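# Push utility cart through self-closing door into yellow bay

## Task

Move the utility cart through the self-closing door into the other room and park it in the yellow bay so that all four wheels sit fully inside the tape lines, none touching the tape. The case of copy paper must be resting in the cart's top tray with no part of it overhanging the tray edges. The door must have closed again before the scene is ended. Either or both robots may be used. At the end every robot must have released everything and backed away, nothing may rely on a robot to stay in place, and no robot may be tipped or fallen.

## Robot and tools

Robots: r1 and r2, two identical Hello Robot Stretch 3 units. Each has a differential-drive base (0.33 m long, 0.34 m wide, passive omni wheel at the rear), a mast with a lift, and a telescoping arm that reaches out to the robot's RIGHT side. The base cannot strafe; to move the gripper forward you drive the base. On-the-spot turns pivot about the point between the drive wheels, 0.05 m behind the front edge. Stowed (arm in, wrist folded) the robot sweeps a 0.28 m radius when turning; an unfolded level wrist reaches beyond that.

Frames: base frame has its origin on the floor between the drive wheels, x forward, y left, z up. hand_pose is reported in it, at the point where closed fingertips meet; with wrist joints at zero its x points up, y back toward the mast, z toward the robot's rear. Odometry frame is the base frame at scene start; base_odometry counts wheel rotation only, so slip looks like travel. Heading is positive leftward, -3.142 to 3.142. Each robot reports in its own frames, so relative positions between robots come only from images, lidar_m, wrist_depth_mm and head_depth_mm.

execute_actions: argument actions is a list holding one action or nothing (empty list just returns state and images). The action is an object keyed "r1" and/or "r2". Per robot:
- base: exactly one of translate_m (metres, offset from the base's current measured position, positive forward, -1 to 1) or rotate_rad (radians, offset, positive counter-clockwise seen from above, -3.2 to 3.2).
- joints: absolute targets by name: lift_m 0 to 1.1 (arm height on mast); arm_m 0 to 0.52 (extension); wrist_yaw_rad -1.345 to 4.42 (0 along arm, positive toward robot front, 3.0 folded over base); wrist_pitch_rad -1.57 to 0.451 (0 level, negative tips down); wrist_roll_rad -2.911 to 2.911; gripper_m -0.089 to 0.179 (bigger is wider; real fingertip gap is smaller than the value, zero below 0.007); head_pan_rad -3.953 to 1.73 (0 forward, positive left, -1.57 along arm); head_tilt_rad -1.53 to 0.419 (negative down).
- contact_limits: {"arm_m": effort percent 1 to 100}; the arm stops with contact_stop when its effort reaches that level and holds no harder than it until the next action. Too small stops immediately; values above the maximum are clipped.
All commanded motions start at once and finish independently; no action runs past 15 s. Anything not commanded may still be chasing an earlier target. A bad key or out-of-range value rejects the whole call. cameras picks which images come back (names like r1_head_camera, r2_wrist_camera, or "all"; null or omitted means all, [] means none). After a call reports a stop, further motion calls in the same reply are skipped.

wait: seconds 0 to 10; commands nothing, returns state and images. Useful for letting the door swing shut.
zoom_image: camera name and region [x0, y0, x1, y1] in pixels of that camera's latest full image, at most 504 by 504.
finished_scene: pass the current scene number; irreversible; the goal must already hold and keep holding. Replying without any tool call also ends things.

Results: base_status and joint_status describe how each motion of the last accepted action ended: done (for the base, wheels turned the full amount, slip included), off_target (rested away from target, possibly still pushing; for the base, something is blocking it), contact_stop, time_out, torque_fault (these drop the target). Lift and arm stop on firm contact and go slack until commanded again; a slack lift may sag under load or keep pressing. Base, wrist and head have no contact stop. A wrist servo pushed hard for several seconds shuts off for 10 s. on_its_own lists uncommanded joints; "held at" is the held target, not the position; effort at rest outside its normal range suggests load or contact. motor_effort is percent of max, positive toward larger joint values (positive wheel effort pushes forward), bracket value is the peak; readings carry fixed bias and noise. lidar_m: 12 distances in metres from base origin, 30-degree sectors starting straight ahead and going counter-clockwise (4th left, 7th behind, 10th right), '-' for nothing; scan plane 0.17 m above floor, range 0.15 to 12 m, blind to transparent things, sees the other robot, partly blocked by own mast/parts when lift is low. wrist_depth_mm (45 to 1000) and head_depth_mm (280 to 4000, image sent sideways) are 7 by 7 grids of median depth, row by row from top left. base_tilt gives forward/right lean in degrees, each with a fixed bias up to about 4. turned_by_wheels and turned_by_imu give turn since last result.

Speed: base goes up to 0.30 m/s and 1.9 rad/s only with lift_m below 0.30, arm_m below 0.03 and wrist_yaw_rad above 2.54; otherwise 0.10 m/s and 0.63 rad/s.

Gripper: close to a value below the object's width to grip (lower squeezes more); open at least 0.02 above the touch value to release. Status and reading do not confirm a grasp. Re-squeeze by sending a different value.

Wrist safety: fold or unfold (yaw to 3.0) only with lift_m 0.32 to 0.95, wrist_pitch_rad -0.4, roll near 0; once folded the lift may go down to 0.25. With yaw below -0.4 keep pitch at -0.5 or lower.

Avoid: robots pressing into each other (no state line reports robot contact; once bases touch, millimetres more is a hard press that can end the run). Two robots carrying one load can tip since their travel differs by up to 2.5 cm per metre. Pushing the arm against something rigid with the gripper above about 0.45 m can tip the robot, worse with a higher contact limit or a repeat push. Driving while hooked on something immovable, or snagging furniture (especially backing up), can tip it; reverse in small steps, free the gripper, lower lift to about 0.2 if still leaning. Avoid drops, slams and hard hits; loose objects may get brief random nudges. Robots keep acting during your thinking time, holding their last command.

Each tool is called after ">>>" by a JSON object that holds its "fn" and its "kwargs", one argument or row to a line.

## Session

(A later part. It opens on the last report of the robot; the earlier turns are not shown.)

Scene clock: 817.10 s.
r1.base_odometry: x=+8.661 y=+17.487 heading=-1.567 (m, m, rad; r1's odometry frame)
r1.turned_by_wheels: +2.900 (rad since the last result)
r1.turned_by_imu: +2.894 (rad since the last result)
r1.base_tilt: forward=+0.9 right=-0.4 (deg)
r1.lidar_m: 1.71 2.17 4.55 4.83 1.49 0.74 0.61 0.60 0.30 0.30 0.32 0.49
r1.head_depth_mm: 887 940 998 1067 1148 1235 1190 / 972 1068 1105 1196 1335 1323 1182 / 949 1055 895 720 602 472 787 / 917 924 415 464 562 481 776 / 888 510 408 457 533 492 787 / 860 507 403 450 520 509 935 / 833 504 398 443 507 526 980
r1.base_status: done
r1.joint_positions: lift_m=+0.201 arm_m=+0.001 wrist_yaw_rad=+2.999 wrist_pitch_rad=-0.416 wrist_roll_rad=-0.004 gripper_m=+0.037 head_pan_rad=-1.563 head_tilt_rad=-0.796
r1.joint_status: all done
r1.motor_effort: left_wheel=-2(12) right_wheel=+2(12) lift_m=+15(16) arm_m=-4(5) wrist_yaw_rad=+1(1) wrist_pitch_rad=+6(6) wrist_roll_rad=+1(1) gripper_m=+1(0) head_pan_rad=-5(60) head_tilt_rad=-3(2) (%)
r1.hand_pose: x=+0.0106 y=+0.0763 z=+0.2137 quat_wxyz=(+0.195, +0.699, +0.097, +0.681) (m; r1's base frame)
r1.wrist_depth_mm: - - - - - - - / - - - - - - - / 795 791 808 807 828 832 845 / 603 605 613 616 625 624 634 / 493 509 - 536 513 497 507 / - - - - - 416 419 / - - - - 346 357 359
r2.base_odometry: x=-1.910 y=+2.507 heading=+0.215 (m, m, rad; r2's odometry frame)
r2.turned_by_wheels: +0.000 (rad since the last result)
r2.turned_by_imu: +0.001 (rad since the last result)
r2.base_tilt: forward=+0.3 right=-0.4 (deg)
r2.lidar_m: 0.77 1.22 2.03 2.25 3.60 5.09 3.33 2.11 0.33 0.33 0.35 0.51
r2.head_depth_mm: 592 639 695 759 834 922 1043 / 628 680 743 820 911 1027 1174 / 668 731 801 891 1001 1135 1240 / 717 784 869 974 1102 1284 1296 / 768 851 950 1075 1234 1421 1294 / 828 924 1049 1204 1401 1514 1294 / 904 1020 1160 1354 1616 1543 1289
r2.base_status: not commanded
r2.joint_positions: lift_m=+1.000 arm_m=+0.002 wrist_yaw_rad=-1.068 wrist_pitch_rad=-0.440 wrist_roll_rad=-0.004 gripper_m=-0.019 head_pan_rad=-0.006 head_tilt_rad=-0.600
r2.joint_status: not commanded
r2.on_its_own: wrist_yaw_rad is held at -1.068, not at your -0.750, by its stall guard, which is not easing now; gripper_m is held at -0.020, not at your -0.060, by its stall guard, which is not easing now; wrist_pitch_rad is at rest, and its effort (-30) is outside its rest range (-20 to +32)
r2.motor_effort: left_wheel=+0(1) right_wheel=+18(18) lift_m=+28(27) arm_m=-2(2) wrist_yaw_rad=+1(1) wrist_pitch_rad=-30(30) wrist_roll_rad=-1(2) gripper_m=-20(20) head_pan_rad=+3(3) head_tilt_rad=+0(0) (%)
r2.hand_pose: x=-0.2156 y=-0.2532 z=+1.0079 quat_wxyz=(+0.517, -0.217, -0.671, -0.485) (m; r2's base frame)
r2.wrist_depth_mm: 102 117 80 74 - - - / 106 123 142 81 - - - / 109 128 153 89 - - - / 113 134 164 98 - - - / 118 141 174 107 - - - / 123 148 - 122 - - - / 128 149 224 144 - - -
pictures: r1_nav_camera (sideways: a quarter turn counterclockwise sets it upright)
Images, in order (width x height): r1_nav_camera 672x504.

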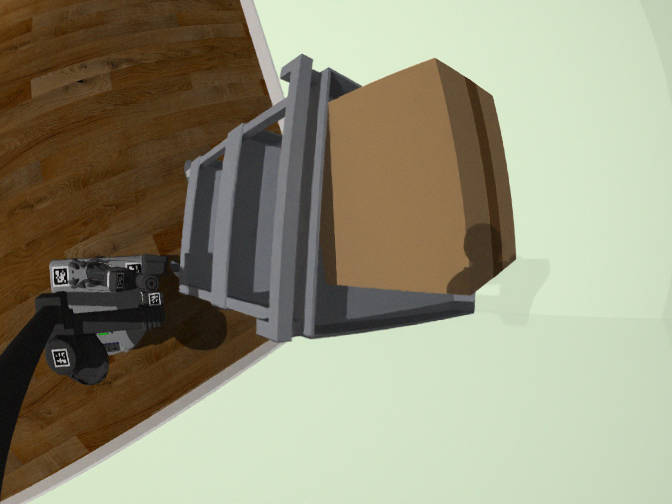

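Forward 0.2, arm out, tow.

>>> {"fn": "execute_actions", "kwargs": {
  "actions": [
    {"r1":{"base":{"translate_m":0.2}}}
  ],
  "cameras": []
}}

>>> {"fn": "execute_actions", "kwargs": {
  "actions": [
    {"r1":{"joints":{"arm_m":0.5}}}
  ],
  "cameras": []
}}

>>> {"fn": "execute_actions", "kwargs": {
  "actions": [
    {"r1":{"base":{"translate_m":1.0}}}
  ],
  "cameras": ["r1_nav_camera"]
}}

Scene clock: 819.97 s.
r1.base_odometry: x=+8.662 y=+17.287 heading=-1.568 (m, m, rad; r1's odometry frame)
r1.turned_by_wheels: +0.000 (rad since the last result)
r1.turned_by_imu: +0.000 (rad since the last result)
r1.base_tilt: forward=+0.9 right=-0.4 (deg)
r1.lidar_m: 1.52 1.98 4.38 4.94 1.95 0.98 0.79 0.79 0.32 0.32 0.35 1.02
r1.head_depth_mm: 942 523 407 448 545 486 781 / 910 520 401 440 520 499 781 / 879 515 394 434 505 513 791 / 849 514 390 426 501 526 933 / 822 511 388 420 502 803 971 / 795 841 400 435 528 666 992 / 771 860 970 1113 567 1257 1171
r1.base_status: done
r1.joint_positions: lift_m=+0.201 arm_m=+0.001 wrist_yaw_rad=+2.999 wrist_pitch_rad=-0.416 wrist_roll_rad=-0.004 gripper_m=+0.037 head_pan_rad=-1.563 head_tilt_rad=-0.796
r1.joint_status: not commanded
r1.motor_effort: left_wheel=-2(8) right_wheel=+2(10) lift_m=+15(16) arm_m=-4(4) wrist_yaw_rad=+1(0) wrist_pitch_rad=+6(6) wrist_roll_rad=+0(1) gripper_m=+0(0) head_pan_rad=-5(5) head_tilt_rad=-3(2) (%)
r1.hand_pose: x=+0.0106 y=+0.0763 z=+0.2137 quat_wxyz=(+0.195, +0.699, +0.097, +0.681) (m; r1's base frame)
r1.wrist_depth_mm: - - - - - - - / - - - - - - - / 799 792 811 816 829 818 839 / 602 602 609 616 620 627 635 / 495 501 - 534 513 499 501 / - - - - - 415 418 / - - - - 345 359 358
r2.base_odometry: x=-1.910 y=+2.507 heading=+0.215 (m, m, rad; r2's odometry frame)
r2.turned_by_wheels: +0.000 (rad since the last result)
r2.turned_by_imu: +0.001 (rad since the last result)
r2.base_tilt: forward=+0.3 right=-0.4 (deg)
r2.lidar_m: 0.77 1.22 2.03 2.25 3.58 5.08 3.32 1.91 0.33 0.33 0.35 0.52
r2.head_depth_mm: 591 640 694 759 838 918 1032 / 629 680 745 817 909 1030 1169 / 667 727 798 893 1001 1136 1238 / 717 787 866 973 1108 1281 1297 / 768 848 948 1075 1241 1421 1293 / 830 923 1049 1191 1409 1508 1295 / 903 1018 1164 1357 1617 1539 1289
r2.base_status: not commanded
r2.joint_positions: lift_m=+1.000 arm_m=+0.002 wrist_yaw_rad=-1.068 wrist_pitch_rad=-0.440 wrist_roll_rad=-0.004 gripper_m=-0.019 head_pan_rad=-0.006 head_tilt_rad=-0.600
r2.joint_status: not commanded
r2.on_its_own: wrist_yaw_rad is held at -1.068, not at your -0.750, by its stall guard, which is not easing now; gripper_m is held at -0.020, not at your -0.060, by its stall guard, which is not easing now; wrist_pitch_rad is at rest, and its effort (-31) is outside its rest range (-20 to +32)
r2.motor_effort: left_wheel=+0(0) right_wheel=+17(17) lift_m=+28(27) arm_m=-2(2) wrist_yaw_rad=+1(1) wrist_pitch_rad=-31(31) wrist_roll_rad=-1(1) gripper_m=-19(20) head_pan_rad=+4(3) head_tilt_rad=+0(0) (%)
r2.hand_pose: x=-0.2156 y=-0.2532 z=+1.0079 quat_wxyz=(+0.517, -0.217, -0.671, -0.485) (m; r2's base frame)
r2.wrist_depth_mm: 102 117 80 74 - - - / 106 122 141 81 - - - / 109 128 154 89 - - - / 113 134 164 98 - - - / 118 141 174 107 - - - / 123 148 - 122 - - - / 129 149 225 144 - - -
pictures: none
No camera images: the call's "cameras" was empty. Leave "cameras" out to get every camera's image.

Scene clock: 824.80 s.
r1.base_odometry: x=+8.662 y=+17.287 heading=-1.568 (m, m, rad; r1's odometry frame)
r1.turned_by_wheels: +0.000 (rad since the last result)
r1.turned_by_imu: +0.000 (rad since the last result)
r1.base_tilt: forward=+0.9 right=-0.4 (deg)
r1.lidar_m: 1.51 1.97 4.35 4.94 1.95 0.98 0.79 0.79 0.33 0.33 0.36 1.01
r1.head_depth_mm: 943 522 409 460 543 499 783 / 909 519 407 453 531 512 796 / 878 516 404 445 512 526 791 / 849 512 400 439 511 806 940 / 821 510 394 432 508 802 999 / 797 848 414 585 526 710 1132 / 774 859 973 1113 539 1279 1167
r1.base_status: not commanded
r1.joint_positions: lift_m=+0.200 arm_m=+0.500 wrist_yaw_rad=+3.001 wrist_pitch_rad=-0.414 wrist_roll_rad=-0.003 gripper_m=+0.037 head_pan_rad=-1.563 head_tilt_rad=-0.796
r1.joint_status: all done
r1.motor_effort: left_wheel=-2(3) right_wheel=+2(6) lift_m=+23(23) arm_m=+3(32) wrist_yaw_rad=-1(11) wrist_pitch_rad=+6(43) wrist_roll_rad=+1(1) gripper_m=+0(3) head_pan_rad=-5(5) head_tilt_rad=-3(3) (%)
r1.hand_pose: x=+0.0102 y=-0.4220 z=+0.2137 quat_wxyz=(+0.194, +0.699, +0.097, +0.682) (m; r1's base frame)
r1.wrist_depth_mm: - - - - - - 158 / - - - - - - 174 / 798 - - 825 825 783 744 / 240 238 238 235 234 222 602 / 256 257 256 256 254 234 187 / 222 223 231 224 227 226 177 / 191 192 192 193 191 196 177
r2.base_odometry: x=-1.910 y=+2.507 heading=+0.215 (m, m, rad; r2's odometry frame)
r2.turned_by_wheels: +0.000 (rad since the last result)
r2.turned_by_imu: +0.001 (rad since the last result)
r2.base_tilt: forward=+0.3 right=-0.4 (deg)
r2.lidar_m: 0.77 1.22 2.03 2.25 3.58 5.09 3.33 1.91 0.33 0.33 0.35 0.51
r2.head_depth_mm: 590 639 694 758 833 922 1033 / 626 683 744 820 911 1029 1174 / 671 730 803 889 997 1141 1237 / 716 784 867 970 1099 1288 1302 / 768 848 950 1076 1230 1423 1296 / 831 924 1045 1198 1411 1517 1293 / 902 1012 1158 1351 1612 1534 1301
r2.base_status: not commanded
r2.joint_positions: lift_m=+1.000 arm_m=+0.002 wrist_yaw_rad=-1.068 wrist_pitch_rad=-0.440 wrist_roll_rad=-0.004 gripper_m=-0.019 head_pan_rad=-0.006 head_tilt_rad=-0.600
r2.joint_status: not commanded
r2.on_its_own: wrist_yaw_rad is held at -1.068, not at your -0.750, by its stall guard, which is not easing now; gripper_m is held at -0.020, not at your -0.060, by its stall guard, which is not easing now; wrist_pitch_rad is at rest, and its effort (-30) is outside its rest range (-20 to +32)
r2.motor_effort: left_wheel=+1(1) right_wheel=+18(17) lift_m=+27(27) arm_m=-2(2) wrist_yaw_rad=+1(1) wrist_pitch_rad=-30(31) wrist_roll_rad=-1(1) gripper_m=-20(20) head_pan_rad=+3(3) head_tilt_rad=+0(0) (%)
r2.hand_pose: x=-0.2156 y=-0.2532 z=+1.0079 quat_wxyz=(+0.517, -0.217, -0.671, -0.485) (m; r2's base frame)
r2.wrist_depth_mm: 102 117 80 74 - - - / 106 123 142 81 - - - / 109 128 154 88 - - - / 113 134 164 98 - - - / 117 141 174 107 - - - / 123 147 - 122 - - - / 129 149 226 144 - - -
pictures: none
No camera images: the call's "cameras" was empty. Leave "cameras" out to get every camera's image.

Scene clock: 836.77 s.
r1.base_odometry: x=+8.664 y=+16.287 heading=-1.568 (m, m, rad; r1's odometry frame)
r1.turned_by_wheels: +0.000 (rad since the last result)
r1.turned_by_imu: -0.324 (rad since the last result)
r1.base_tilt: forward=+0.9 right=-0.4 (deg)
r1.lidar_m: 1.15 0.67 0.64 3.84 5.26 2.86 1.83 0.41 0.39 0.40 0.55 0.56
r1.head_depth_mm: 765 540 417 460 523 827 793 / 699 808 907 620 532 855 1013 / 645 735 856 969 556 817 1045 / 597 674 774 912 1037 1283 1158 / 556 625 708 820 971 1198 1177 / 521 579 653 744 873 1045 1156 / 490 542 603 683 786 926 1103
r1.base_status: done
r1.joint_positions: lift_m=+0.200 arm_m=+0.500 wrist_yaw_rad=+3.522 wrist_pitch_rad=-0.414 wrist_roll_rad=+0.001 gripper_m=+0.037 head_pan_rad=-1.564 head_tilt_rad=-0.796
r1.joint_status: not commanded
r1.on_its_own: wrist_yaw_rad is held at +3.504, not at your +3.000, by its stall guard, which is not easing now; wrist_yaw_rad is at rest, and its effort (-22) is outside its rest range (-12 to +12)
r1.motor_effort: left_wheel=-5(72) right_wheel=+9(58) lift_m=+23(23) arm_m=+3(18) wrist_yaw_rad=-22(100) wrist_pitch_rad=+5(11) wrist_roll_rad=-2(2) gripper_m=+5(23) head_pan_rad=-5(5) head_tilt_rad=-3(3) (%)
r1.hand_pose: x=-0.1047 y=-0.4357 z=+0.2137 quat_wxyz=(+0.012, +0.652, +0.274, +0.707) (m; r1's base frame)
r1.wrist_depth_mm: - - - - - 88 - / - 422 - - - 95 - / 387 422 354 826 112 103 850 / 329 335 319 234 122 112 627 / 267 267 279 248 137 135 502 / 223 224 230 222 137 391 419 / 192 192 192 193 160 356 358
r2.base_odometry: x=-1.910 y=+2.507 heading=+0.215 (m, m, rad; r2's odometry frame)
r2.turned_by_wheels: +0.000 (rad since the last result)
r2.turned_by_imu: +0.003 (rad since the last result)
r2.base_tilt: forward=+0.3 right=-0.4 (deg)
r2.lidar_m: 0.77 1.22 2.03 2.26 3.56 5.11 3.34 2.74 0.33 0.33 0.35 0.51
r2.head_depth_mm: 591 640 693 759 836 924 1036 / 628 681 745 817 914 1027 1165 / 668 731 802 889 998 1137 1246 / 713 788 869 975 1100 1288 1281 / 767 846 949 1070 1243 1418 1289 / 831 922 1044 1196 1404 1525 1303 / 905 1016 1166 1354 1608 1530 1283
r2.base_status: not commanded
r2.joint_positions: lift_m=+1.000 arm_m=+0.002 wrist_yaw_rad=-1.068 wrist_pitch_rad=-0.440 wrist_roll_rad=-0.004 gripper_m=-0.019 head_pan_rad=-0.006 head_tilt_rad=-0.600
r2.joint_status: not commanded
r2.on_its_own: wrist_yaw_rad is held at -1.068, not at your -0.750, by its stall guard, which is not easing now; gripper_m is held at -0.020, not at your -0.060, by its stall guard, which is not easing now; wrist_pitch_rad is at rest, and its effort (-30) is outside its rest range (-20 to +32)
r2.motor_effort: left_wheel=+0(1) right_wheel=+18(18) lift_m=+27(27) arm_m=-2(2) wrist_yaw_rad=+1(1) wrist_pitch_rad=-30(31) wrist_roll_rad=-1(1) gripper_m=-19(20) head_pan_rad=+3(2) head_tilt_rad=+0(0) (%)
r2.hand_pose: x=-0.2156 y=-0.2532 z=+1.0079 quat_wxyz=(+0.517, -0.217, -0.671, -0.485) (m; r2's base frame)
r2.wrist_depth_mm: 102 117 80 74 - - - / 106 122 142 81 - - - / 109 128 153 89 - - - / 113 134 165 98 - - - / 118 141 174 107 - - - / 123 147 - 122 - - - / 128 149 225 144 - - -
pictures: r1_nav_camera (sideways: a quarter turn counterclockwise sets it upright)
Images, in order (width x height): r1_nav_camera 672x504.

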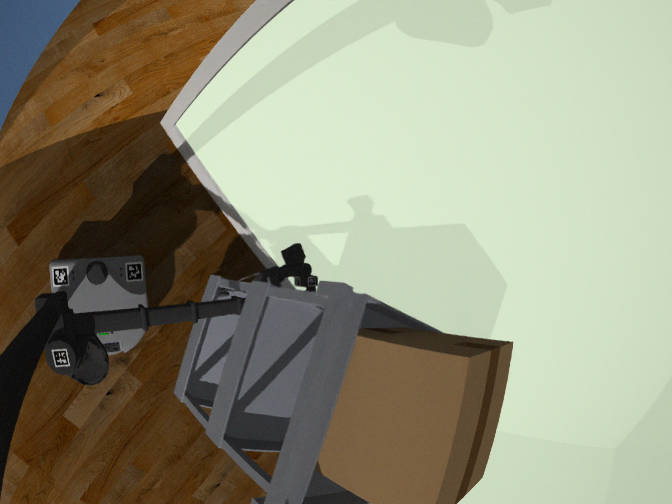

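>>> {"fn": "execute_actions", "kwargs": {
  "actions": [
    {"r1":{"base":{"translate_m":0.6}}}
  ],
  "cameras": ["r1_nav_camera"]
}}

Scene clock: 844.20 s.
r1.base_odometry: x=+8.665 y=+15.687 heading=-1.570 (m, m, rad; r1's odometry frame)
r1.turned_by_wheels: -0.002 (rad since the last result)
r1.turned_by_imu: -0.770 (rad since the last result)
r1.base_tilt: forward=+0.9 right=-0.4 (deg)
r1.lidar_m: - 3.37 0.87 0.65 0.64 0.66 5.17 0.65 0.42 0.39 0.18 0.15
r1.head_depth_mm: 1608 522 455 523 563 895 1125 / 1626 525 523 569 564 872 1106 / 1622 607 642 667 636 808 1062 / 888 965 955 1144 1247 1298 1154 / 528 575 631 699 778 891 1035 / 375 398 424 454 488 529 576 / 301 309 319 337 355 375 399
r1.base_status: done
r1.joint_positions: lift_m=+0.200 arm_m=+0.500 wrist_yaw_rad=+3.643 wrist_pitch_rad=-0.415 wrist_roll_rad=+0.002 gripper_m=+0.037 head_pan_rad=-1.564 head_tilt_rad=-0.796
r1.joint_status: not commanded
r1.on_its_own: wrist_yaw_rad is held at +3.633, not at your +3.000, by its stall guard, which is not easing now; left_wheel is at rest, and its effort (-32) is outside its rest range (-18 to +18); right_wheel is at rest, and its effort (+51) is outside its rest range (-18 to +18)
r1.motor_effort: left_wheel=-32(38) right_wheel=+51(53) lift_m=+23(23) arm_m=+2(8) wrist_yaw_rad=-12(83) wrist_pitch_rad=+5(6) wrist_roll_rad=-2(1) gripper_m=+0(9) head_pan_rad=-4(5) head_tilt_rad=-3(3) (%)
r1.hand_pose: x=-0.1293 y=-0.4475 z=+0.2135 quat_wxyz=(-0.030, +0.634, +0.313, +0.706) (m; r1's base frame)
r1.wrist_depth_mm: - - - - - 94 89 / - - - - - 99 - / 785 805 809 826 - 106 795 / 296 246 221 619 - 115 629 / 266 261 240 196 172 126 484 / 223 224 231 215 148 144 404 / 191 192 193 194 183 337 359
r2.base_odometry: x=-1.910 y=+2.507 heading=+0.215 (m, m, rad; r2's odometry frame)
r2.turned_by_wheels: +0.000 (rad since the last result)
r2.turned_by_imu: +0.002 (rad since the last result)
r2.base_tilt: forward=+0.3 right=-0.4 (deg)
r2.lidar_m: 0.77 1.23 2.03 2.25 3.57 5.06 3.33 2.74 0.33 0.33 0.35 0.51
r2.head_depth_mm: 592 640 691 758 835 919 1035 / 625 683 745 818 911 1021 1174 / 667 730 802 890 999 1140 1236 / 713 780 867 970 1106 1284 1291 / 766 845 950 1067 1234 1421 1293 / 829 923 1039 1193 1403 1518 1292 / 902 1016 1164 1357 1629 1546 1289
r2.base_status: not commanded
r2.joint_positions: lift_m=+1.000 arm_m=+0.002 wrist_yaw_rad=-1.068 wrist_pitch_rad=-0.440 wrist_roll_rad=-0.004 gripper_m=-0.019 head_pan_rad=-0.006 head_tilt_rad=-0.600
r2.joint_status: not commanded
r2.on_its_own: wrist_yaw_rad is held at -1.068, not at your -0.750, by its stall guard, which is not easing now; gripper_m is held at -0.020, not at your -0.060, by its stall guard, which is not easing now; wrist_pitch_rad is at rest, and its effort (-30) is outside its rest range (-20 to +32)
r2.motor_effort: left_wheel=+1(1) right_wheel=+18(18) lift_m=+27(27) arm_m=-2(2) wrist_yaw_rad=+1(1) wrist_pitch_rad=-30(31) wrist_roll_rad=-1(1) gripper_m=-20(20) head_pan_rad=+4(2) head_tilt_rad=-1(0) (%)
r2.hand_pose: x=-0.2156 y=-0.2532 z=+1.0079 quat_wxyz=(+0.517, -0.217, -0.671, -0.485) (m; r2's base frame)
r2.wrist_depth_mm: 102 117 80 74 - - - / 106 123 141 81 - - - / 109 128 154 89 - - - / 113 134 164 98 - - - / 118 140 175 107 - - - / 123 148 - 122 - - - / 128 149 225 144 - - -
pictures: r1_nav_camera (sideways: a quarter turn counterclockwise sets it upright)
Images, in order (width x height): r1_nav_camera 672x504.

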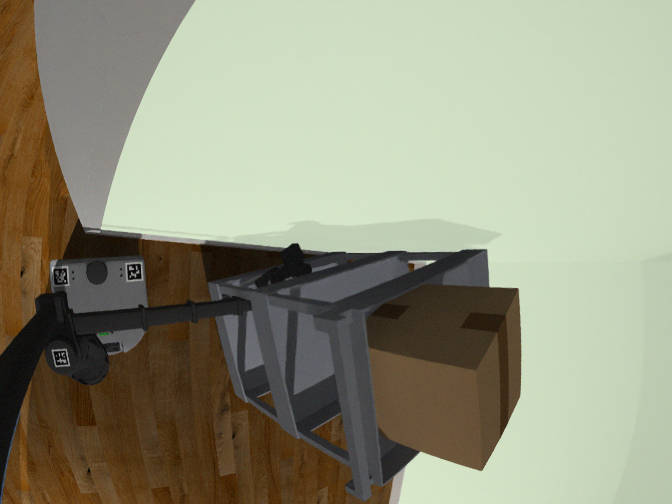

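>>> {"fn": "execute_actions", "kwargs": {
  "actions": [
    {"r1":{"base":{"translate_m":-0.45}}}
  ],
  "cameras": []
}}

>>> {"fn": "execute_actions", "kwargs": {
  "actions": [
    {"r1":{"joints":{"arm_m":0.0,"wrist_yaw_rad":3.0}}}
  ],
  "cameras": ["r1_nav_camera"]
}}

Scene clock: 850.60 s.
r1.base_odometry: x=+8.664 y=+16.137 heading=-1.569 (m, m, rad; r1's odometry frame)
r1.turned_by_wheels: +0.000 (rad since the last result)
r1.turned_by_imu: +0.007 (rad since the last result)
r1.base_tilt: forward=+0.9 right=-0.4 (deg)
r1.lidar_m: 0.58 3.70 0.58 0.46 3.18 4.80 4.91 2.33 0.41 0.34 0.34 0.59
r1.head_depth_mm: 1560 1747 1976 1889 560 1353 1183 / 1578 1751 1978 683 552 833 1164 / 1592 1706 477 568 543 840 1046 / 1612 511 440 516 546 822 1041 / 1636 508 417 474 531 802 980 / 1580 507 399 437 500 523 788 / 1246 503 384 406 470 491 757
r1.base_status: done
r1.joint_positions: lift_m=+0.200 arm_m=+0.500 wrist_yaw_rad=+3.574 wrist_pitch_rad=-0.428 wrist_roll_rad=+0.001 gripper_m=+0.037 head_pan_rad=-1.564 head_tilt_rad=-0.796
r1.joint_status: not commanded
r1.on_its_own: wrist_yaw_rad is held at +3.586, not at your +3.000, by its stall guard, which is not easing now; wrist_yaw_rad is at rest, and its effort (+15) is outside its rest range (-12 to +12)
r1.motor_effort: left_wheel=+4(50) right_wheel=-8(73) lift_m=+23(23) arm_m=-1(8) wrist_yaw_rad=+15(74) wrist_pitch_rad=+10(15) wrist_roll_rad=-1(2) gripper_m=+3(18) head_pan_rad=-5(5) head_tilt_rad=-3(2) (%)
r1.hand_pose: x=-0.1148 y=-0.4423 z=+0.2106 quat_wxyz=(-0.001, +0.643, +0.295, +0.707) (m; r1's base frame)
r1.wrist_depth_mm: - - 122 - - 851 816 / - - 131 - - 886 903 / 780 782 144 741 - - 823 / 598 592 163 190 - - 615 / 476 485 172 201 191 185 179 / 402 401 144 217 209 207 197 / 347 338 184 190 188 192 192
r2.base_odometry: x=-1.910 y=+2.507 heading=+0.215 (m, m, rad; r2's odometry frame)
r2.turned_by_wheels: +0.000 (rad since the last result)
r2.turned_by_imu: +0.002 (rad since the last result)
r2.base_tilt: forward=+0.3 right=-0.4 (deg)
r2.lidar_m: 0.77 1.22 2.03 2.26 3.60 5.08 3.34 2.73 0.33 0.33 0.35 0.52
r2.head_depth_mm: 591 640 694 759 837 922 1032 / 626 681 740 820 908 1024 1177 / 666 727 800 890 1000 1131 1241 / 716 783 869 979 1103 1281 1290 / 770 850 949 1073 1232 1419 1292 / 828 926 1042 1200 1393 1532 1298 / 901 1014 1159 1358 1621 1536 1294
r2.base_status: not commanded
r2.joint_positions: lift_m=+1.000 arm_m=+0.002 wrist_yaw_rad=-1.068 wrist_pitch_rad=-0.440 wrist_roll_rad=-0.004 gripper_m=-0.019 head_pan_rad=-0.006 head_tilt_rad=-0.600
r2.joint_status: not commanded
r2.on_its_own: wrist_yaw_rad is held at -1.068, not at your -0.750, by its stall guard, which is not easing now; gripper_m is held at -0.020, not at your -0.060, by its stall guard, which is not easing now; wrist_pitch_rad is at rest, and its effort (-30) is outside its rest range (-20 to +32)
r2.motor_effort: left_wheel=+1(1) right_wheel=+18(18) lift_m=+28(27) arm_m=-2(3) wrist_yaw_rad=+1(1) wrist_pitch_rad=-30(31) wrist_roll_rad=-2(1) gripper_m=-20(19) head_pan_rad=+3(3) head_tilt_rad=+0(1) (%)
r2.hand_pose: x=-0.2156 y=-0.2532 z=+1.0079 quat_wxyz=(+0.517, -0.217, -0.671, -0.485) (m; r2's base frame)
r2.wrist_depth_mm: 103 117 80 75 - - - / 106 122 141 81 - - - / 108 128 154 89 - - - / 113 134 164 98 - - - / 118 141 174 107 - - - / 123 146 - 122 - - - / 128 149 225 145 - - -
pictures: none
No camera images: the call's "cameras" was empty. Leave "cameras" out to get every camera's image.

Scene clock: 853.93 s.
r1.base_odometry: x=+8.664 y=+16.137 heading=-1.570 (m, m, rad; r1's odometry frame)
r1.turned_by_wheels: +0.000 (rad since the last result)
r1.turned_by_imu: +0.000 (rad since the last result)
r1.base_tilt: forward=+0.9 right=-0.4 (deg)
r1.lidar_m: 0.58 3.71 0.57 0.46 3.17 4.78 4.91 2.33 0.19 0.17 0.18 0.22
r1.head_depth_mm: 1560 1739 1982 1877 1507 500 458 / 1579 1765 2001 325 380 509 464 / 1602 1789 390 315 347 448 462 / 1620 1792 388 314 324 410 454 / 1645 1808 388 313 304 378 439 / 1581 1674 386 311 293 351 411 / 1251 1303 384 310 284 326 391
r1.base_status: not commanded
r1.joint_positions: lift_m=+0.200 arm_m=+0.284 wrist_yaw_rad=+3.008 wrist_pitch_rad=-0.426 wrist_roll_rad=-0.004 gripper_m=+0.037 head_pan_rad=-1.565 head_tilt_rad=-0.796
r1.joint_status: arm_m contact_stop (moved -0.216 of -0.500); the others done
r1.on_its_own: arm_m is slack since a contact_stop, until your next command for it (your +0.000 is given up)
r1.motor_effort: left_wheel=+2(16) right_wheel=+4(15) lift_m=+23(23) arm_m=-1(29) wrist_yaw_rad=-10(72) wrist_pitch_rad=+10(22) wrist_roll_rad=+1(3) gripper_m=-1(13) head_pan_rad=-4(5) head_tilt_rad=-3(3) (%)
r1.hand_pose: x=+0.0085 y=-0.2080 z=+0.2110 quat_wxyz=(+0.196, +0.698, +0.104, +0.681) (m; r1's base frame)
r1.wrist_depth_mm: - - - 779 945 - - / - - - 849 - - - / 767 - - 799 797 805 813 / 619 - - 577 608 215 230 / 157 165 173 191 210 233 253 / 168 179 188 211 223 224 225 / 179 189 190 191 189 193 194
r2.base_odometry: x=-1.910 y=+2.507 heading=+0.215 (m, m, rad; r2's odometry frame)
r2.turned_by_wheels: +0.000 (rad since the last result)
r2.turned_by_imu: +0.001 (rad since the last result)
r2.base_tilt: forward=+0.3 right=-0.4 (deg)
r2.lidar_m: 0.77 1.22 2.03 2.26 3.59 5.09 3.32 2.74 0.33 0.33 0.35 0.51
r2.head_depth_mm: 591 637 694 760 833 925 1032 / 628 681 742 820 913 1026 1170 / 667 730 802 887 1000 1143 1242 / 713 786 869 972 1105 1285 1290 / 768 849 950 1074 1237 1435 1291 / 832 922 1048 1192 1408 1510 1293 / 904 1014 1162 1354 1626 1548 1281
r2.base_status: not commanded
r2.joint_positions: lift_m=+1.000 arm_m=+0.002 wrist_yaw_rad=-1.068 wrist_pitch_rad=-0.440 wrist_roll_rad=-0.004 gripper_m=-0.019 head_pan_rad=-0.006 head_tilt_rad=-0.600
r2.joint_status: not commanded
r2.on_its_own: wrist_yaw_rad is held at -1.068, not at your -0.750, by its stall guard, which is not easing now; gripper_m is held at -0.020, not at your -0.060, by its stall guard, which is not easing now; wrist_pitch_rad is at rest, and its effort (-30) is outside its rest range (-20 to +32)
r2.motor_effort: left_wheel=+1(1) right_wheel=+18(18) lift_m=+27(27) arm_m=-2(3) wrist_yaw_rad=+1(1) wrist_pitch_rad=-30(31) wrist_roll_rad=-1(1) gripper_m=-19(20) head_pan_rad=+3(2) head_tilt_rad=+0(1) (%)
r2.hand_pose: x=-0.2156 y=-0.2532 z=+1.0079 quat_wxyz=(+0.517, -0.217, -0.671, -0.485) (m; r2's base frame)
r2.wrist_depth_mm: 102 117 80 74 - - - / 106 122 142 81 - - - / 109 128 154 89 - - - / 113 134 164 98 - - - / 118 141 174 107 - - - / 123 147 - 122 - - - / 128 150 226 144 - - -
pictures: r1_nav_camera (sideways: a quarter turn counterclockwise sets it upright)
Images, in order (width x height): r1_nav_camera 672x504.

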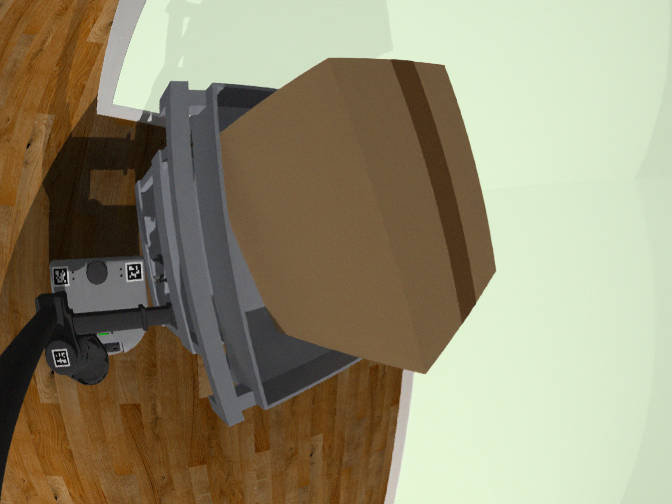

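>>> {"fn": "execute_actions", "kwargs": {
  "actions": [
    {"r1":{"base":{"translate_m":0.1},"joints":{"arm_m":0.4}}}
  ],
  "cameras": []
}}

>>> {"fn": "execute_actions", "kwargs": {
  "actions": [
    {"r1":{"joints":{"arm_m":0.0,"wrist_pitch_rad":-0.2}}}
  ],
  "cameras": []
}}

>>> {"fn": "execute_actions", "kwargs": {
  "actions": [
    {"r1":{"base":{"translate_m":-0.9},"joints":{"lift_m":0.28,"wrist_pitch_rad":-0.4,"head_pan_rad":0}}}
  ],
  "cameras": []
}}

>>> {"fn": "execute_actions", "kwargs": {
  "actions": [
    {"r1":{"base":{"rotate_rad":-0.6}}}
  ],
  "cameras": ["r1_nav_camera"]
}}

Scene clock: 857.03 s.
r1.base_odometry: x=+8.664 y=+16.037 heading=-1.570 (m, m, rad; r1's odometry frame)
r1.turned_by_wheels: +0.000 (rad since the last result)
r1.turned_by_imu: -0.001 (rad since the last result)
r1.base_tilt: forward=+0.9 right=-0.4 (deg)
r1.lidar_m: 0.48 3.69 0.64 0.48 0.48 4.79 4.94 0.29 0.19 0.17 0.17 0.22
r1.head_depth_mm: 1573 1750 393 317 353 481 473 / 1586 1731 392 316 324 429 464 / 1616 1766 390 315 300 387 462 / 1628 1809 389 314 292 353 425 / 1631 1823 387 312 282 324 399 / 1322 1412 386 311 - 304 379 / 1034 1087 384 310 - 296 379
r1.base_status: done
r1.joint_positions: lift_m=+0.200 arm_m=+0.400 wrist_yaw_rad=+3.001 wrist_pitch_rad=-0.421 wrist_roll_rad=-0.004 gripper_m=+0.037 head_pan_rad=-1.565 head_tilt_rad=-0.796
r1.joint_status: all done
r1.motor_effort: left_wheel=+1(8) right_wheel=+4(12) lift_m=+22(22) arm_m=+2(4) wrist_yaw_rad=-2(9) wrist_pitch_rad=+8(10) wrist_roll_rad=+1(1) gripper_m=+0(1) head_pan_rad=-4(4) head_tilt_rad=-3(3) (%)
r1.hand_pose: x=+0.0101 y=-0.3229 z=+0.2122 quat_wxyz=(+0.196, +0.699, +0.100, +0.681) (m; r1's base frame)
r1.wrist_depth_mm: - - - 959 - 269 - / - - - - - - - / 783 254 268 289 311 295 528 / 248 264 286 305 324 295 234 / 260 263 274 271 279 269 222 / 220 220 228 223 225 226 218 / 190 190 191 192 190 194 195
r2.base_odometry: x=-1.910 y=+2.507 heading=+0.215 (m, m, rad; r2's odometry frame)
r2.turned_by_wheels: +0.000 (rad since the last result)
r2.turned_by_imu: +0.001 (rad since the last result)
r2.base_tilt: forward=+0.3 right=-0.4 (deg)
r2.lidar_m: 0.77 1.22 2.03 2.25 3.56 5.08 3.35 2.74 0.33 0.33 0.35 0.52
r2.head_depth_mm: 589 638 695 758 837 921 1033 / 627 680 743 817 910 1022 1175 / 668 730 801 889 995 1140 1240 / 713 787 871 968 1107 1286 1292 / 765 850 951 1076 1235 1426 1296 / 831 926 1045 1194 1408 1512 1292 / 904 1012 1162 1361 1620 1537 1286
r2.base_status: not commanded
r2.joint_positions: lift_m=+1.000 arm_m=+0.002 wrist_yaw_rad=-1.068 wrist_pitch_rad=-0.440 wrist_roll_rad=-0.004 gripper_m=-0.019 head_pan_rad=-0.006 head_tilt_rad=-0.600
r2.joint_status: not commanded
r2.on_its_own: wrist_yaw_rad is held at -1.068, not at your -0.750, by its stall guard, which is not easing now; gripper_m is held at -0.020, not at your -0.060, by its stall guard, which is not easing now; wrist_pitch_rad is at rest, and its effort (-31) is outside its rest range (-20 to +32)
r2.motor_effort: left_wheel=+1(1) right_wheel=+17(17) lift_m=+27(27) arm_m=-2(2) wrist_yaw_rad=+1(1) wrist_pitch_rad=-31(31) wrist_roll_rad=-2(2) gripper_m=-19(19) head_pan_rad=+3(3) head_tilt_rad=-1(0) (%)
r2.hand_pose: x=-0.2156 y=-0.2532 z=+1.0079 quat_wxyz=(+0.517, -0.217, -0.671, -0.485) (m; r2's base frame)
r2.wrist_depth_mm: 102 118 81 75 - - - / 106 122 142 81 - - - / 108 128 154 89 - - - / 113 134 164 98 - - - / 118 141 174 107 - - - / 123 147 - 122 - - - / 128 149 224 144 - - -
pictures: none
No camera images: the call's "cameras" was empty. Leave "cameras" out to get every camera's image.

Scene clock: 861.17 s.
r1.base_odometry: x=+8.664 y=+16.037 heading=-1.570 (m, m, rad; r1's odometry frame)
r1.turned_by_wheels: +0.000 (rad since the last result)
r1.turned_by_imu: +0.000 (rad since the last result)
r1.base_tilt: forward=+0.9 right=-0.4 (deg)
r1.lidar_m: 0.48 3.69 0.64 0.48 0.48 4.76 4.97 0.29 0.19 0.17 0.18 0.22
r1.head_depth_mm: 1561 1750 394 317 354 481 473 / 1586 1737 392 316 325 429 463 / 1616 1774 391 315 301 387 462 / 1636 1812 389 314 290 353 424 / 1636 1833 388 313 282 324 400 / 1324 1415 386 311 - 304 379 / 1032 1082 384 310 - 296 379
r1.base_status: not commanded
r1.joint_positions: lift_m=+0.200 arm_m=+0.001 wrist_yaw_rad=+3.001 wrist_pitch_rad=-0.223 wrist_roll_rad=-0.004 gripper_m=+0.037 head_pan_rad=-1.565 head_tilt_rad=-0.796
r1.joint_status: all done
r1.motor_effort: left_wheel=+1(1) right_wheel=+3(3) lift_m=+22(22) arm_m=-4(6) wrist_yaw_rad=-2(2) wrist_pitch_rad=+8(9) wrist_roll_rad=+1(1) gripper_m=+0(0) head_pan_rad=-4(4) head_tilt_rad=-3(3) (%)
r1.hand_pose: x=+0.0129 y=+0.0961 z=+0.2588 quat_wxyz=(+0.128, +0.705, +0.030, +0.697) (m; r1's base frame)
r1.wrist_depth_mm: - - 487 556 665 846 - / - - 505 582 718 934 - / - - 535 624 780 - - / 918 936 572 674 833 - 999 / 673 662 588 678 740 696 704 / 524 521 - 532 538 542 541 / 442 - - - 432 446 446
r2.base_odometry: x=-1.910 y=+2.507 heading=+0.215 (m, m, rad; r2's odometry frame)
r2.turned_by_wheels: +0.000 (rad since the last result)
r2.turned_by_imu: +0.001 (rad since the last result)
r2.base_tilt: forward=+0.3 right=-0.4 (deg)
r2.lidar_m: 0.77 1.22 2.03 2.25 3.59 5.07 3.34 2.73 0.33 0.33 0.35 0.52
r2.head_depth_mm: 590 638 692 756 834 920 1034 / 626 682 744 821 913 1028 1172 / 667 729 800 890 999 1141 1232 / 715 783 869 967 1105 1276 1290 / 768 845 951 1076 1235 1425 1297 / 828 922 1045 1200 1400 1505 1292 / 899 1008 1161 1347 1625 1529 1297
r2.base_status: not commanded
r2.joint_positions: lift_m=+1.000 arm_m=+0.002 wrist_yaw_rad=-1.068 wrist_pitch_rad=-0.440 wrist_roll_rad=-0.004 gripper_m=-0.019 head_pan_rad=-0.006 head_tilt_rad=-0.600
r2.joint_status: not commanded
r2.on_its_own: wrist_yaw_rad is held at -1.068, not at your -0.750, by its stall guard, which is not easing now; gripper_m is held at -0.020, not at your -0.060, by its stall guard, which is not easing now; wrist_pitch_rad is at rest, and its effort (-30) is outside its rest range (-20 to +32)
r2.motor_effort: left_wheel=+1(0) right_wheel=+17(18) lift_m=+27(27) arm_m=-3(2) wrist_yaw_rad=+1(1) wrist_pitch_rad=-30(31) wrist_roll_rad=-1(1) gripper_m=-20(19) head_pan_rad=+3(3) head_tilt_rad=-1(0) (%)
r2.hand_pose: x=-0.2156 y=-0.2532 z=+1.0079 quat_wxyz=(+0.517, -0.217, -0.671, -0.485) (m; r2's base frame)
r2.wrist_depth_mm: 102 117 81 75 - - - / 106 123 141 81 - - - / 109 127 153 89 - - - / 113 134 164 98 - - - / 118 140 174 107 - - - / 123 147 - 122 - - - / 129 149 224 144 - - -
pictures: none
No camera images: the call's "cameras" was empty. Leave "cameras" out to get every camera's image.

Scene clock: 865.87 s.
r1.base_odometry: x=+8.663 y=+16.937 heading=-1.570 (m, m, rad; r1's odometry frame)
r1.turned_by_wheels: +0.000 (rad since the last result)
r1.turned_by_imu: +0.001 (rad since the last result)
r1.base_tilt: forward=+0.9 right=-0.4 (deg)
r1.lidar_m: 0.77 0.88 1.16 3.01 3.27 4.47 4.42 2.20 1.75 1.73 0.98 0.66
r1.head_depth_mm: 783 788 818 808 1048 1274 1186 / 1120 913 828 1158 1026 1265 1178 / 1189 1286 1473 1653 1464 1347 1178 / 1216 1366 1576 1759 1565 1343 1174 / 3758 2999 2283 1847 1552 1337 1172 / 3827 3005 2287 1847 1548 1341 1172 / 3790 2941 2255 1837 1544 1332 1171
r1.base_status: done
r1.joint_positions: lift_m=+0.279 arm_m=+0.001 wrist_yaw_rad=+3.001 wrist_pitch_rad=-0.415 wrist_roll_rad=-0.004 gripper_m=+0.037 head_pan_rad=-0.007 head_tilt_rad=-0.796
r1.joint_status: all done
r1.motor_effort: left_wheel=+0(12) right_wheel=+0(8) lift_m=+38(42) arm_m=-4(4) wrist_yaw_rad=+0(2) wrist_pitch_rad=+6(8) wrist_roll_rad=+1(1) gripper_m=+0(0) head_pan_rad=+4(59) head_tilt_rad=-2(3) (%)
r1.hand_pose: x=+0.0103 y=+0.0764 z=+0.2927 quat_wxyz=(+0.194, +0.699, +0.097, +0.681) (m; r1's base frame)
r1.wrist_depth_mm: - - - - - - - / - - - - - 950 - / 992 992 990 - - 893 911 / 738 749 765 770 771 779 778 / 610 600 - 627 640 620 627 / 506 504 - 530 516 523 525 / 449 - - - 438 446 445
r2.base_odometry: x=-1.910 y=+2.507 heading=+0.215 (m, m, rad; r2's odometry frame)
r2.turned_by_wheels: +0.000 (rad since the last result)
r2.turned_by_imu: +0.001 (rad since the last result)
r2.base_tilt: forward=+0.3 right=-0.4 (deg)
r2.lidar_m: 0.77 1.22 2.03 2.26 3.56 5.11 1.13 1.17 0.33 0.33 0.35 0.52
r2.head_depth_mm: 591 637 693 758 837 921 1034 / 628 681 746 819 907 1029 1171 / 668 729 802 891 1001 1138 1248 / 715 782 870 973 1109 1286 1292 / 767 848 946 1071 1244 1422 1291 / 829 921 1046 1202 1406 1512 1295 / 905 1016 1156 1353 1620 1537 1288
r2.base_status: not commanded
r2.joint_positions: lift_m=+1.000 arm_m=+0.002 wrist_yaw_rad=-1.068 wrist_pitch_rad=-0.440 wrist_roll_rad=-0.004 gripper_m=-0.019 head_pan_rad=-0.006 head_tilt_rad=-0.600
r2.joint_status: not commanded
r2.on_its_own: wrist_yaw_rad is held at -1.068, not at your -0.750, by its stall guard, which is not easing now; gripper_m is held at -0.020, not at your -0.060, by its stall guard, which is not easing now; wrist_pitch_rad is at rest, and its effort (-30) is outside its rest range (-20 to +32)
r2.motor_effort: left_wheel=+0(1) right_wheel=+18(18) lift_m=+28(27) arm_m=-2(2) wrist_yaw_rad=+1(1) wrist_pitch_rad=-30(31) wrist_roll_rad=-1(2) gripper_m=-19(19) head_pan_rad=+3(3) head_tilt_rad=+0(1) (%)
r2.hand_pose: x=-0.2156 y=-0.2532 z=+1.0079 quat_wxyz=(+0.517, -0.217, -0.671, -0.485) (m; r2's base frame)
r2.wrist_depth_mm: 102 117 81 74 - - - / 105 122 142 81 - - - / 109 128 154 89 - - - / 113 133 165 98 - - - / 118 142 176 107 - - - / 123 147 - 122 - - - / 128 149 225 144 - - -
pictures: none
No camera images: the call's "cameras" was empty. Leave "cameras" out to get every camera's image.

Scene clock: 867.27 s.
r1.base_odometry: x=+8.663 y=+16.937 heading=-2.170 (m, m, rad; r1's odometry frame)
r1.turned_by_wheels: -0.600 (rad since the last result)
r1.turned_by_imu: -0.599 (rad since the last result)
r1.base_tilt: forward=+0.9 right=-0.4 (deg)
r1.lidar_m: 0.66 0.66 0.88 1.17 3.04 3.20 4.55 4.39 2.34 1.78 1.73 1.82
r1.head_depth_mm: 1558 1791 2106 1873 1573 1353 1188 / 1472 1087 1863 1772 1564 1348 1180 / 1408 1126 1329 1291 1487 1340 1180 / 1331 1174 913 1180 1412 1337 1178 / 796 841 836 1179 1311 1287 1178 / 738 748 802 1085 1057 1308 1173 / 732 770 815 1167 1445 1327 1171
r1.base_status: done
r1.joint_positions: lift_m=+0.279 arm_m=+0.001 wrist_yaw_rad=+3.001 wrist_pitch_rad=-0.415 wrist_roll_rad=-0.004 gripper_m=+0.037 head_pan_rad=-0.007 head_tilt_rad=-0.796
r1.joint_status: not commanded
r1.motor_effort: left_wheel=+3(12) right_wheel=-2(9) lift_m=+38(39) arm_m=-4(4) wrist_yaw_rad=-1(1) wrist_pitch_rad=+6(6) wrist_roll_rad=+1(1) gripper_m=+0(1) head_pan_rad=+4(4) head_tilt_rad=-3(3) (%)
r1.hand_pose: x=+0.0103 y=+0.0764 z=+0.2927 quat_wxyz=(+0.194, +0.699, +0.097, +0.681) (m; r1's base frame)
r1.wrist_depth_mm: - - - - - - - / - - - - - - - / 996 - - - - - - / 748 753 757 773 767 776 783 / 603 601 - 621 643 615 627 / 504 506 - 533 516 518 521 / 446 - - - 436 442 445
r2.base_odometry: x=-1.910 y=+2.507 heading=+0.215 (m, m, rad; r2's odometry frame)
r2.turned_by_wheels: +0.000 (rad since the last result)
r2.turned_by_imu: +0.000 (rad since the last result)
r2.base_tilt: forward=+0.2 right=-0.4 (deg)
r2.lidar_m: 0.77 1.22 2.03 2.25 3.58 5.09 1.06 1.17 0.33 0.33 0.35 0.51
r2.head_depth_mm: 590 639 696 760 836 922 1032 / 626 683 742 819 909 1026 1176 / 669 729 802 894 1000 1141 1242 / 713 785 871 974 1109 1275 1294 / 768 848 947 1070 1229 1428 1294 / 832 923 1038 1203 1402 1506 1292 / 904 1015 1157 1347 1637 1537 1294
r2.base_status: not commanded
r2.joint_positions: lift_m=+1.000 arm_m=+0.002 wrist_yaw_rad=-1.068 wrist_pitch_rad=-0.440 wrist_roll_rad=-0.004 gripper_m=-0.019 head_pan_rad=-0.006 head_tilt_rad=-0.600
r2.joint_status: not commanded
r2.on_its_own: wrist_yaw_rad is held at -1.068, not at your -0.750, by its stall guard, which is not easing now; gripper_m is held at -0.020, not at your -0.060, by its stall guard, which is not easing now; wrist_pitch_rad is at rest, and its effort (-31) is outside its rest range (-20 to +32)
r2.motor_effort: left_wheel=+1(1) right_wheel=+18(18) lift_m=+27(27) arm_m=-2(2) wrist_yaw_rad=+1(1) wrist_pitch_rad=-31(31) wrist_roll_rad=-1(1) gripper_m=-20(19) head_pan_rad=+3(3) head_tilt_rad=-1(0) (%)
r2.hand_pose: x=-0.2156 y=-0.2532 z=+1.0079 quat_wxyz=(+0.517, -0.217, -0.671, -0.485) (m; r2's base frame)
r2.wrist_depth_mm: 102 118 80 74 - - - / 105 122 142 81 - - - / 109 128 154 89 - - - / 113 134 164 98 - - - / 118 140 174 107 - - - / 123 148 - 122 - - - / 128 149 223 144 - - -
pictures: r1_nav_camera (sideways: a quarter turn counterclockwise sets it upright)
Images, in order (width x height): r1_nav_camera 672x504.

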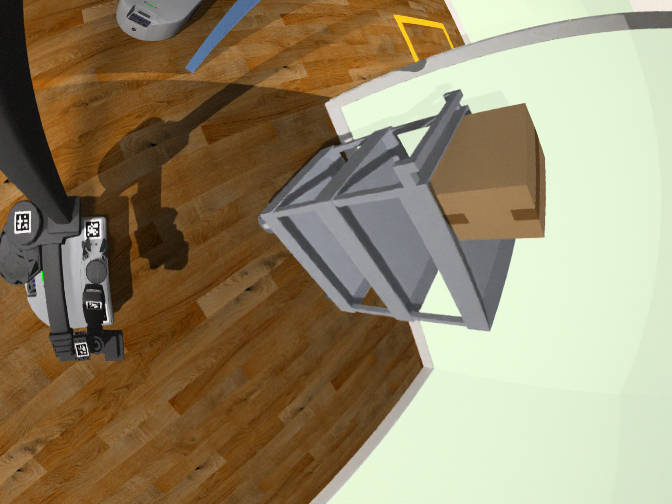

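>>> {"fn": "execute_actions", "kwargs": {
  "actions": [
    {"r1":{"base":{"rotate_rad":-0.55}}}
  ],
  "cameras": []
}}

>>> {"fn": "execute_actions", "kwargs": {
  "actions": [
    {"r1":{"base":{"translate_m":1.0}}}
  ],
  "cameras": []
}}

>>> {"fn": "execute_actions", "kwargs": {
  "actions": [
    {"r1":{"base":{"rotate_rad":1.75}}}
  ],
  "cameras": ["r1_nav_camera"]
}}

Scene clock: 870.60 s.
r1.base_odometry: x=+8.663 y=+16.937 heading=-2.720 (m, m, rad; r1's odometry frame)
r1.turned_by_wheels: -0.550 (rad since the last result)
r1.turned_by_imu: -0.549 (rad since the last result)
r1.base_tilt: forward=+0.9 right=-0.4 (deg)
r1.lidar_m: 1.81 0.67 0.66 0.88 2.01 3.02 3.15 4.41 4.41 2.38 1.79 1.73
r1.head_depth_mm: 1521 1675 1865 1879 1569 1352 1190 / 1605 1774 1981 1865 1561 1351 1186 / 1681 1883 2091 1850 1562 1339 1180 / 1778 2006 2177 1852 1553 1336 1178 / 1882 2102 2269 1850 1550 1339 1178 / 1774 1951 2109 1834 1511 1336 1173 / 1593 1662 1780 1268 1395 1307 1170
r1.base_status: done
r1.joint_positions: lift_m=+0.279 arm_m=+0.001 wrist_yaw_rad=+3.001 wrist_pitch_rad=-0.415 wrist_roll_rad=-0.004 gripper_m=+0.037 head_pan_rad=-0.007 head_tilt_rad=-0.796
r1.joint_status: not commanded
r1.motor_effort: left_wheel=+3(12) right_wheel=-3(9) lift_m=+38(38) arm_m=-4(4) wrist_yaw_rad=-1(1) wrist_pitch_rad=+6(6) wrist_roll_rad=+1(2) gripper_m=+0(0) head_pan_rad=+4(4) head_tilt_rad=-3(3) (%)
r1.hand_pose: x=+0.0103 y=+0.0764 z=+0.2927 quat_wxyz=(+0.194, +0.699, +0.097, +0.681) (m; r1's base frame)
r1.wrist_depth_mm: - - - - - - - / - - - - - 981 912 / 933 886 986 - - 909 600 / 753 747 753 756 766 738 741 / 609 601 - 624 641 621 622 / 504 511 - 531 519 515 519 / 444 - - - 433 447 448
r2.base_odometry: x=-1.910 y=+2.507 heading=+0.215 (m, m, rad; r2's odometry frame)
r2.turned_by_wheels: +0.000 (rad since the last result)
r2.turned_by_imu: +0.001 (rad since the last result)
r2.base_tilt: forward=+0.3 right=-0.4 (deg)
r2.lidar_m: 0.77 1.22 2.03 2.25 3.58 5.10 1.03 1.04 0.33 0.33 0.35 0.51
r2.head_depth_mm: 590 639 696 760 834 921 1032 / 627 681 746 819 910 1028 1173 / 669 728 802 889 995 1143 1239 / 715 785 867 975 1100 1275 1295 / 766 849 944 1074 1235 1418 1289 / 829 928 1043 1200 1399 1523 1290 / 904 1018 1158 1341 1627 1534 1300
r2.base_status: not commanded
r2.joint_positions: lift_m=+1.000 arm_m=+0.002 wrist_yaw_rad=-1.068 wrist_pitch_rad=-0.440 wrist_roll_rad=-0.004 gripper_m=-0.019 head_pan_rad=-0.006 head_tilt_rad=-0.600
r2.joint_status: not commanded
r2.on_its_own: wrist_yaw_rad is held at -1.068, not at your -0.750, by its stall guard, which is not easing now; gripper_m is held at -0.020, not at your -0.060, by its stall guard, which is not easing now; wrist_pitch_rad is at rest, and its effort (-31) is outside its rest range (-20 to +32)
r2.motor_effort: left_wheel=+1(1) right_wheel=+18(18) lift_m=+28(28) arm_m=-3(3) wrist_yaw_rad=+0(1) wrist_pitch_rad=-31(31) wrist_roll_rad=-1(2) gripper_m=-20(19) head_pan_rad=+4(3) head_tilt_rad=+0(1) (%)
r2.hand_pose: x=-0.2156 y=-0.2532 z=+1.0079 quat_wxyz=(+0.517, -0.217, -0.671, -0.485) (m; r2's base frame)
r2.wrist_depth_mm: 102 117 80 75 - - - / 106 123 141 81 - - - / 109 128 154 89 - - - / 113 133 164 98 - - - / 118 141 174 107 - - - / 123 147 - 122 - - - / 128 149 224 144 - - -
pictures: none
No camera images: the call's "cameras" was empty. Leave "cameras" out to get every camera's image.

Scene clock: 875.63 s.
r1.base_odometry: x=+7.751 y=+16.528 heading=-2.719 (m, m, rad; r1's odometry frame)
r1.turned_by_wheels: +0.000 (rad since the last result)
r1.turned_by_imu: -0.001 (rad since the last result)
r1.base_tilt: forward=+0.9 right=-0.4 (deg)
r1.lidar_m: 0.93 0.88 0.85 0.31 0.36 0.64 4.05 5.05 3.13 1.22 0.91 0.88
r1.head_depth_mm: 765 844 938 1064 1217 1325 1186 / 802 889 997 1138 1322 1347 1181 / 847 946 1072 1232 1434 1341 1180 / 895 1005 1148 1341 1498 1347 1180 / 951 1077 1238 1457 1555 1345 1174 / 1015 1143 1297 1478 1542 1337 1176 / 978 1066 1168 1291 1439 1332 1171
r1.base_status: done
r1.joint_positions: lift_m=+0.279 arm_m=+0.001 wrist_yaw_rad=+3.001 wrist_pitch_rad=-0.416 wrist_roll_rad=-0.004 gripper_m=+0.037 head_pan_rad=-0.007 head_tilt_rad=-0.796
r1.joint_status: not commanded
r1.motor_effort: left_wheel=+3(15) right_wheel=-3(7) lift_m=+38(38) arm_m=-4(4) wrist_yaw_rad=-1(0) wrist_pitch_rad=+6(6) wrist_roll_rad=+1(1) gripper_m=-1(0) head_pan_rad=+4(4) head_tilt_rad=-2(3) (%)
r1.hand_pose: x=+0.0103 y=+0.0764 z=+0.2927 quat_wxyz=(+0.194, +0.699, +0.097, +0.681) (m; r1's base frame)
r1.wrist_depth_mm: - - - 732 825 746 672 / 762 - 851 815 873 779 718 / 477 621 636 644 932 834 756 / 576 491 440 443 775 772 765 / 603 604 - 544 642 619 626 / 505 507 - 529 514 516 522 / 442 - - - 437 446 446
r2.base_odometry: x=-1.910 y=+2.507 heading=+0.215 (m, m, rad; r2's odometry frame)
r2.turned_by_wheels: +0.000 (rad since the last result)
r2.turned_by_imu: +0.001 (rad since the last result)
r2.base_tilt: forward=+0.2 right=-0.5 (deg)
r2.lidar_m: 0.77 1.22 2.04 2.25 3.57 5.09 3.33 1.82 0.33 0.33 0.35 0.51
r2.head_depth_mm: 592 639 694 758 835 920 1034 / 627 679 745 819 912 1025 1172 / 669 728 801 890 991 1135 1236 / 713 785 869 976 1100 1275 1295 / 766 849 950 1072 1233 1432 1298 / 831 925 1044 1199 1402 1513 1296 / 900 1018 1158 1356 1622 1536 1293
r2.base_status: not commanded
r2.joint_positions: lift_m=+1.000 arm_m=+0.002 wrist_yaw_rad=-1.068 wrist_pitch_rad=-0.440 wrist_roll_rad=-0.004 gripper_m=-0.019 head_pan_rad=-0.006 head_tilt_rad=-0.600
r2.joint_status: not commanded
r2.on_its_own: wrist_yaw_rad is held at -1.068, not at your -0.750, by its stall guard, which is not easing now; gripper_m is held at -0.020, not at your -0.060, by its stall guard, which is not easing now; wrist_pitch_rad is at rest, and its effort (-31) is outside its rest range (-20 to +32)
r2.motor_effort: left_wheel=+0(1) right_wheel=+18(17) lift_m=+28(27) arm_m=-2(2) wrist_yaw_rad=+0(1) wrist_pitch_rad=-31(30) wrist_roll_rad=-2(2) gripper_m=-19(20) head_pan_rad=+3(5) head_tilt_rad=+0(1) (%)
r2.hand_pose: x=-0.2156 y=-0.2532 z=+1.0079 quat_wxyz=(+0.517, -0.217, -0.671, -0.485) (m; r2's base frame)
r2.wrist_depth_mm: 102 117 80 74 - - - / 106 123 141 81 - - - / 109 128 153 89 - - - / 113 134 164 98 - - - / 118 141 174 107 - - - / 123 147 - 122 - - - / 129 148 224 144 - - -
pictures: none
No camera images: the call's "cameras" was empty. Leave "cameras" out to get every camera's image.

Scene clock: 878.03 s.
r1.base_odometry: x=+7.751 y=+16.528 heading=-0.970 (m, m, rad; r1's odometry frame)
r1.turned_by_wheels: +1.750 (rad since the last result)
r1.turned_by_imu: +1.744 (rad since the last result)
r1.base_tilt: forward=+0.9 right=-0.4 (deg)
r1.lidar_m: 0.31 0.41 1.88 4.34 4.98 2.02 1.07 0.89 0.89 0.99 0.86 0.31
r1.head_depth_mm: 785 862 829 983 1205 1314 1188 / 843 929 838 723 618 1273 1186 / 904 1006 851 720 603 553 791 / 978 1097 861 718 602 822 949 / 1013 731 804 715 576 850 1054 / 738 557 610 675 602 868 1119 / 734 545 606 680 920 902 1155
r1.base_status: done
r1.joint_positions: lift_m=+0.279 arm_m=+0.001 wrist_yaw_rad=+3.001 wrist_pitch_rad=-0.416 wrist_roll_rad=-0.004 gripper_m=+0.037 head_pan_rad=-0.007 head_tilt_rad=-0.796
r1.joint_status: not commanded
r1.motor_effort: left_wheel=-2(11) right_wheel=+2(12) lift_m=+38(38) arm_m=-4(4) wrist_yaw_rad=-1(1) wrist_pitch_rad=+6(6) wrist_roll_rad=+1(1) gripper_m=-1(0) head_pan_rad=+4(4) head_tilt_rad=-3(3) (%)
r1.hand_pose: x=+0.0103 y=+0.0764 z=+0.2927 quat_wxyz=(+0.194, +0.699, +0.097, +0.681) (m; r1's base frame)
r1.wrist_depth_mm: - - - - - - - / - - - - - - - / 977 996 - - - - 922 / 736 755 762 762 775 767 714 / 603 605 - 621 637 618 603 / 505 505 - 537 516 520 519 / 445 - - - 435 443 447
r2.base_odometry: x=-1.910 y=+2.507 heading=+0.215 (m, m, rad; r2's odometry frame)
r2.turned_by_wheels: +0.000 (rad since the last result)
r2.turned_by_imu: +0.001 (rad since the last result)
r2.base_tilt: forward=+0.3 right=-0.4 (deg)
r2.lidar_m: 0.77 1.22 2.03 2.25 3.58 5.09 3.33 1.78 0.33 0.33 0.35 0.51
r2.head_depth_mm: 592 638 695 758 837 923 1032 / 627 682 743 820 910 1023 1178 / 669 729 803 890 997 1135 1241 / 718 785 869 973 1100 1283 1298 / 770 848 950 1076 1238 1424 1298 / 829 925 1045 1200 1401 1521 1303 / 904 1014 1161 1358 1627 1547 1300
r2.base_status: not commanded
r2.joint_positions: lift_m=+1.000 arm_m=+0.002 wrist_yaw_rad=-1.068 wrist_pitch_rad=-0.440 wrist_roll_rad=-0.004 gripper_m=-0.019 head_pan_rad=-0.006 head_tilt_rad=-0.600
r2.joint_status: not commanded
r2.on_its_own: wrist_yaw_rad is held at -1.068, not at your -0.750, by its stall guard, which is not easing now; gripper_m is held at -0.020, not at your -0.060, by its stall guard, which is not easing now; wrist_pitch_rad is at rest, and its effort (-31) is outside its rest range (-20 to +32)
r2.motor_effort: left_wheel=+1(1) right_wheel=+17(18) lift_m=+28(27) arm_m=-2(2) wrist_yaw_rad=+1(1) wrist_pitch_rad=-31(31) wrist_roll_rad=-1(2) gripper_m=-19(20) head_pan_rad=+3(4) head_tilt_rad=-1(0) (%)
r2.hand_pose: x=-0.2156 y=-0.2532 z=+1.0079 quat_wxyz=(+0.517, -0.217, -0.671, -0.485) (m; r2's base frame)
r2.wrist_depth_mm: 102 117 80 74 - - - / 105 122 141 81 - - - / 109 128 154 89 - - - / 113 134 164 98 - - - / 118 141 174 107 - - - / 123 147 - 122 - - - / 128 149 225 144 - - -
pictures: r1_nav_camera (sideways: a quarter turn counterclockwise sets it upright)
Images, in order (width x height): r1_nav_camera 672x504.

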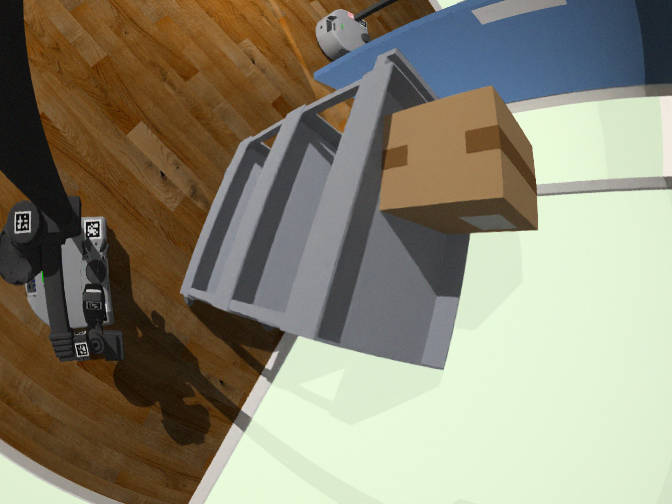

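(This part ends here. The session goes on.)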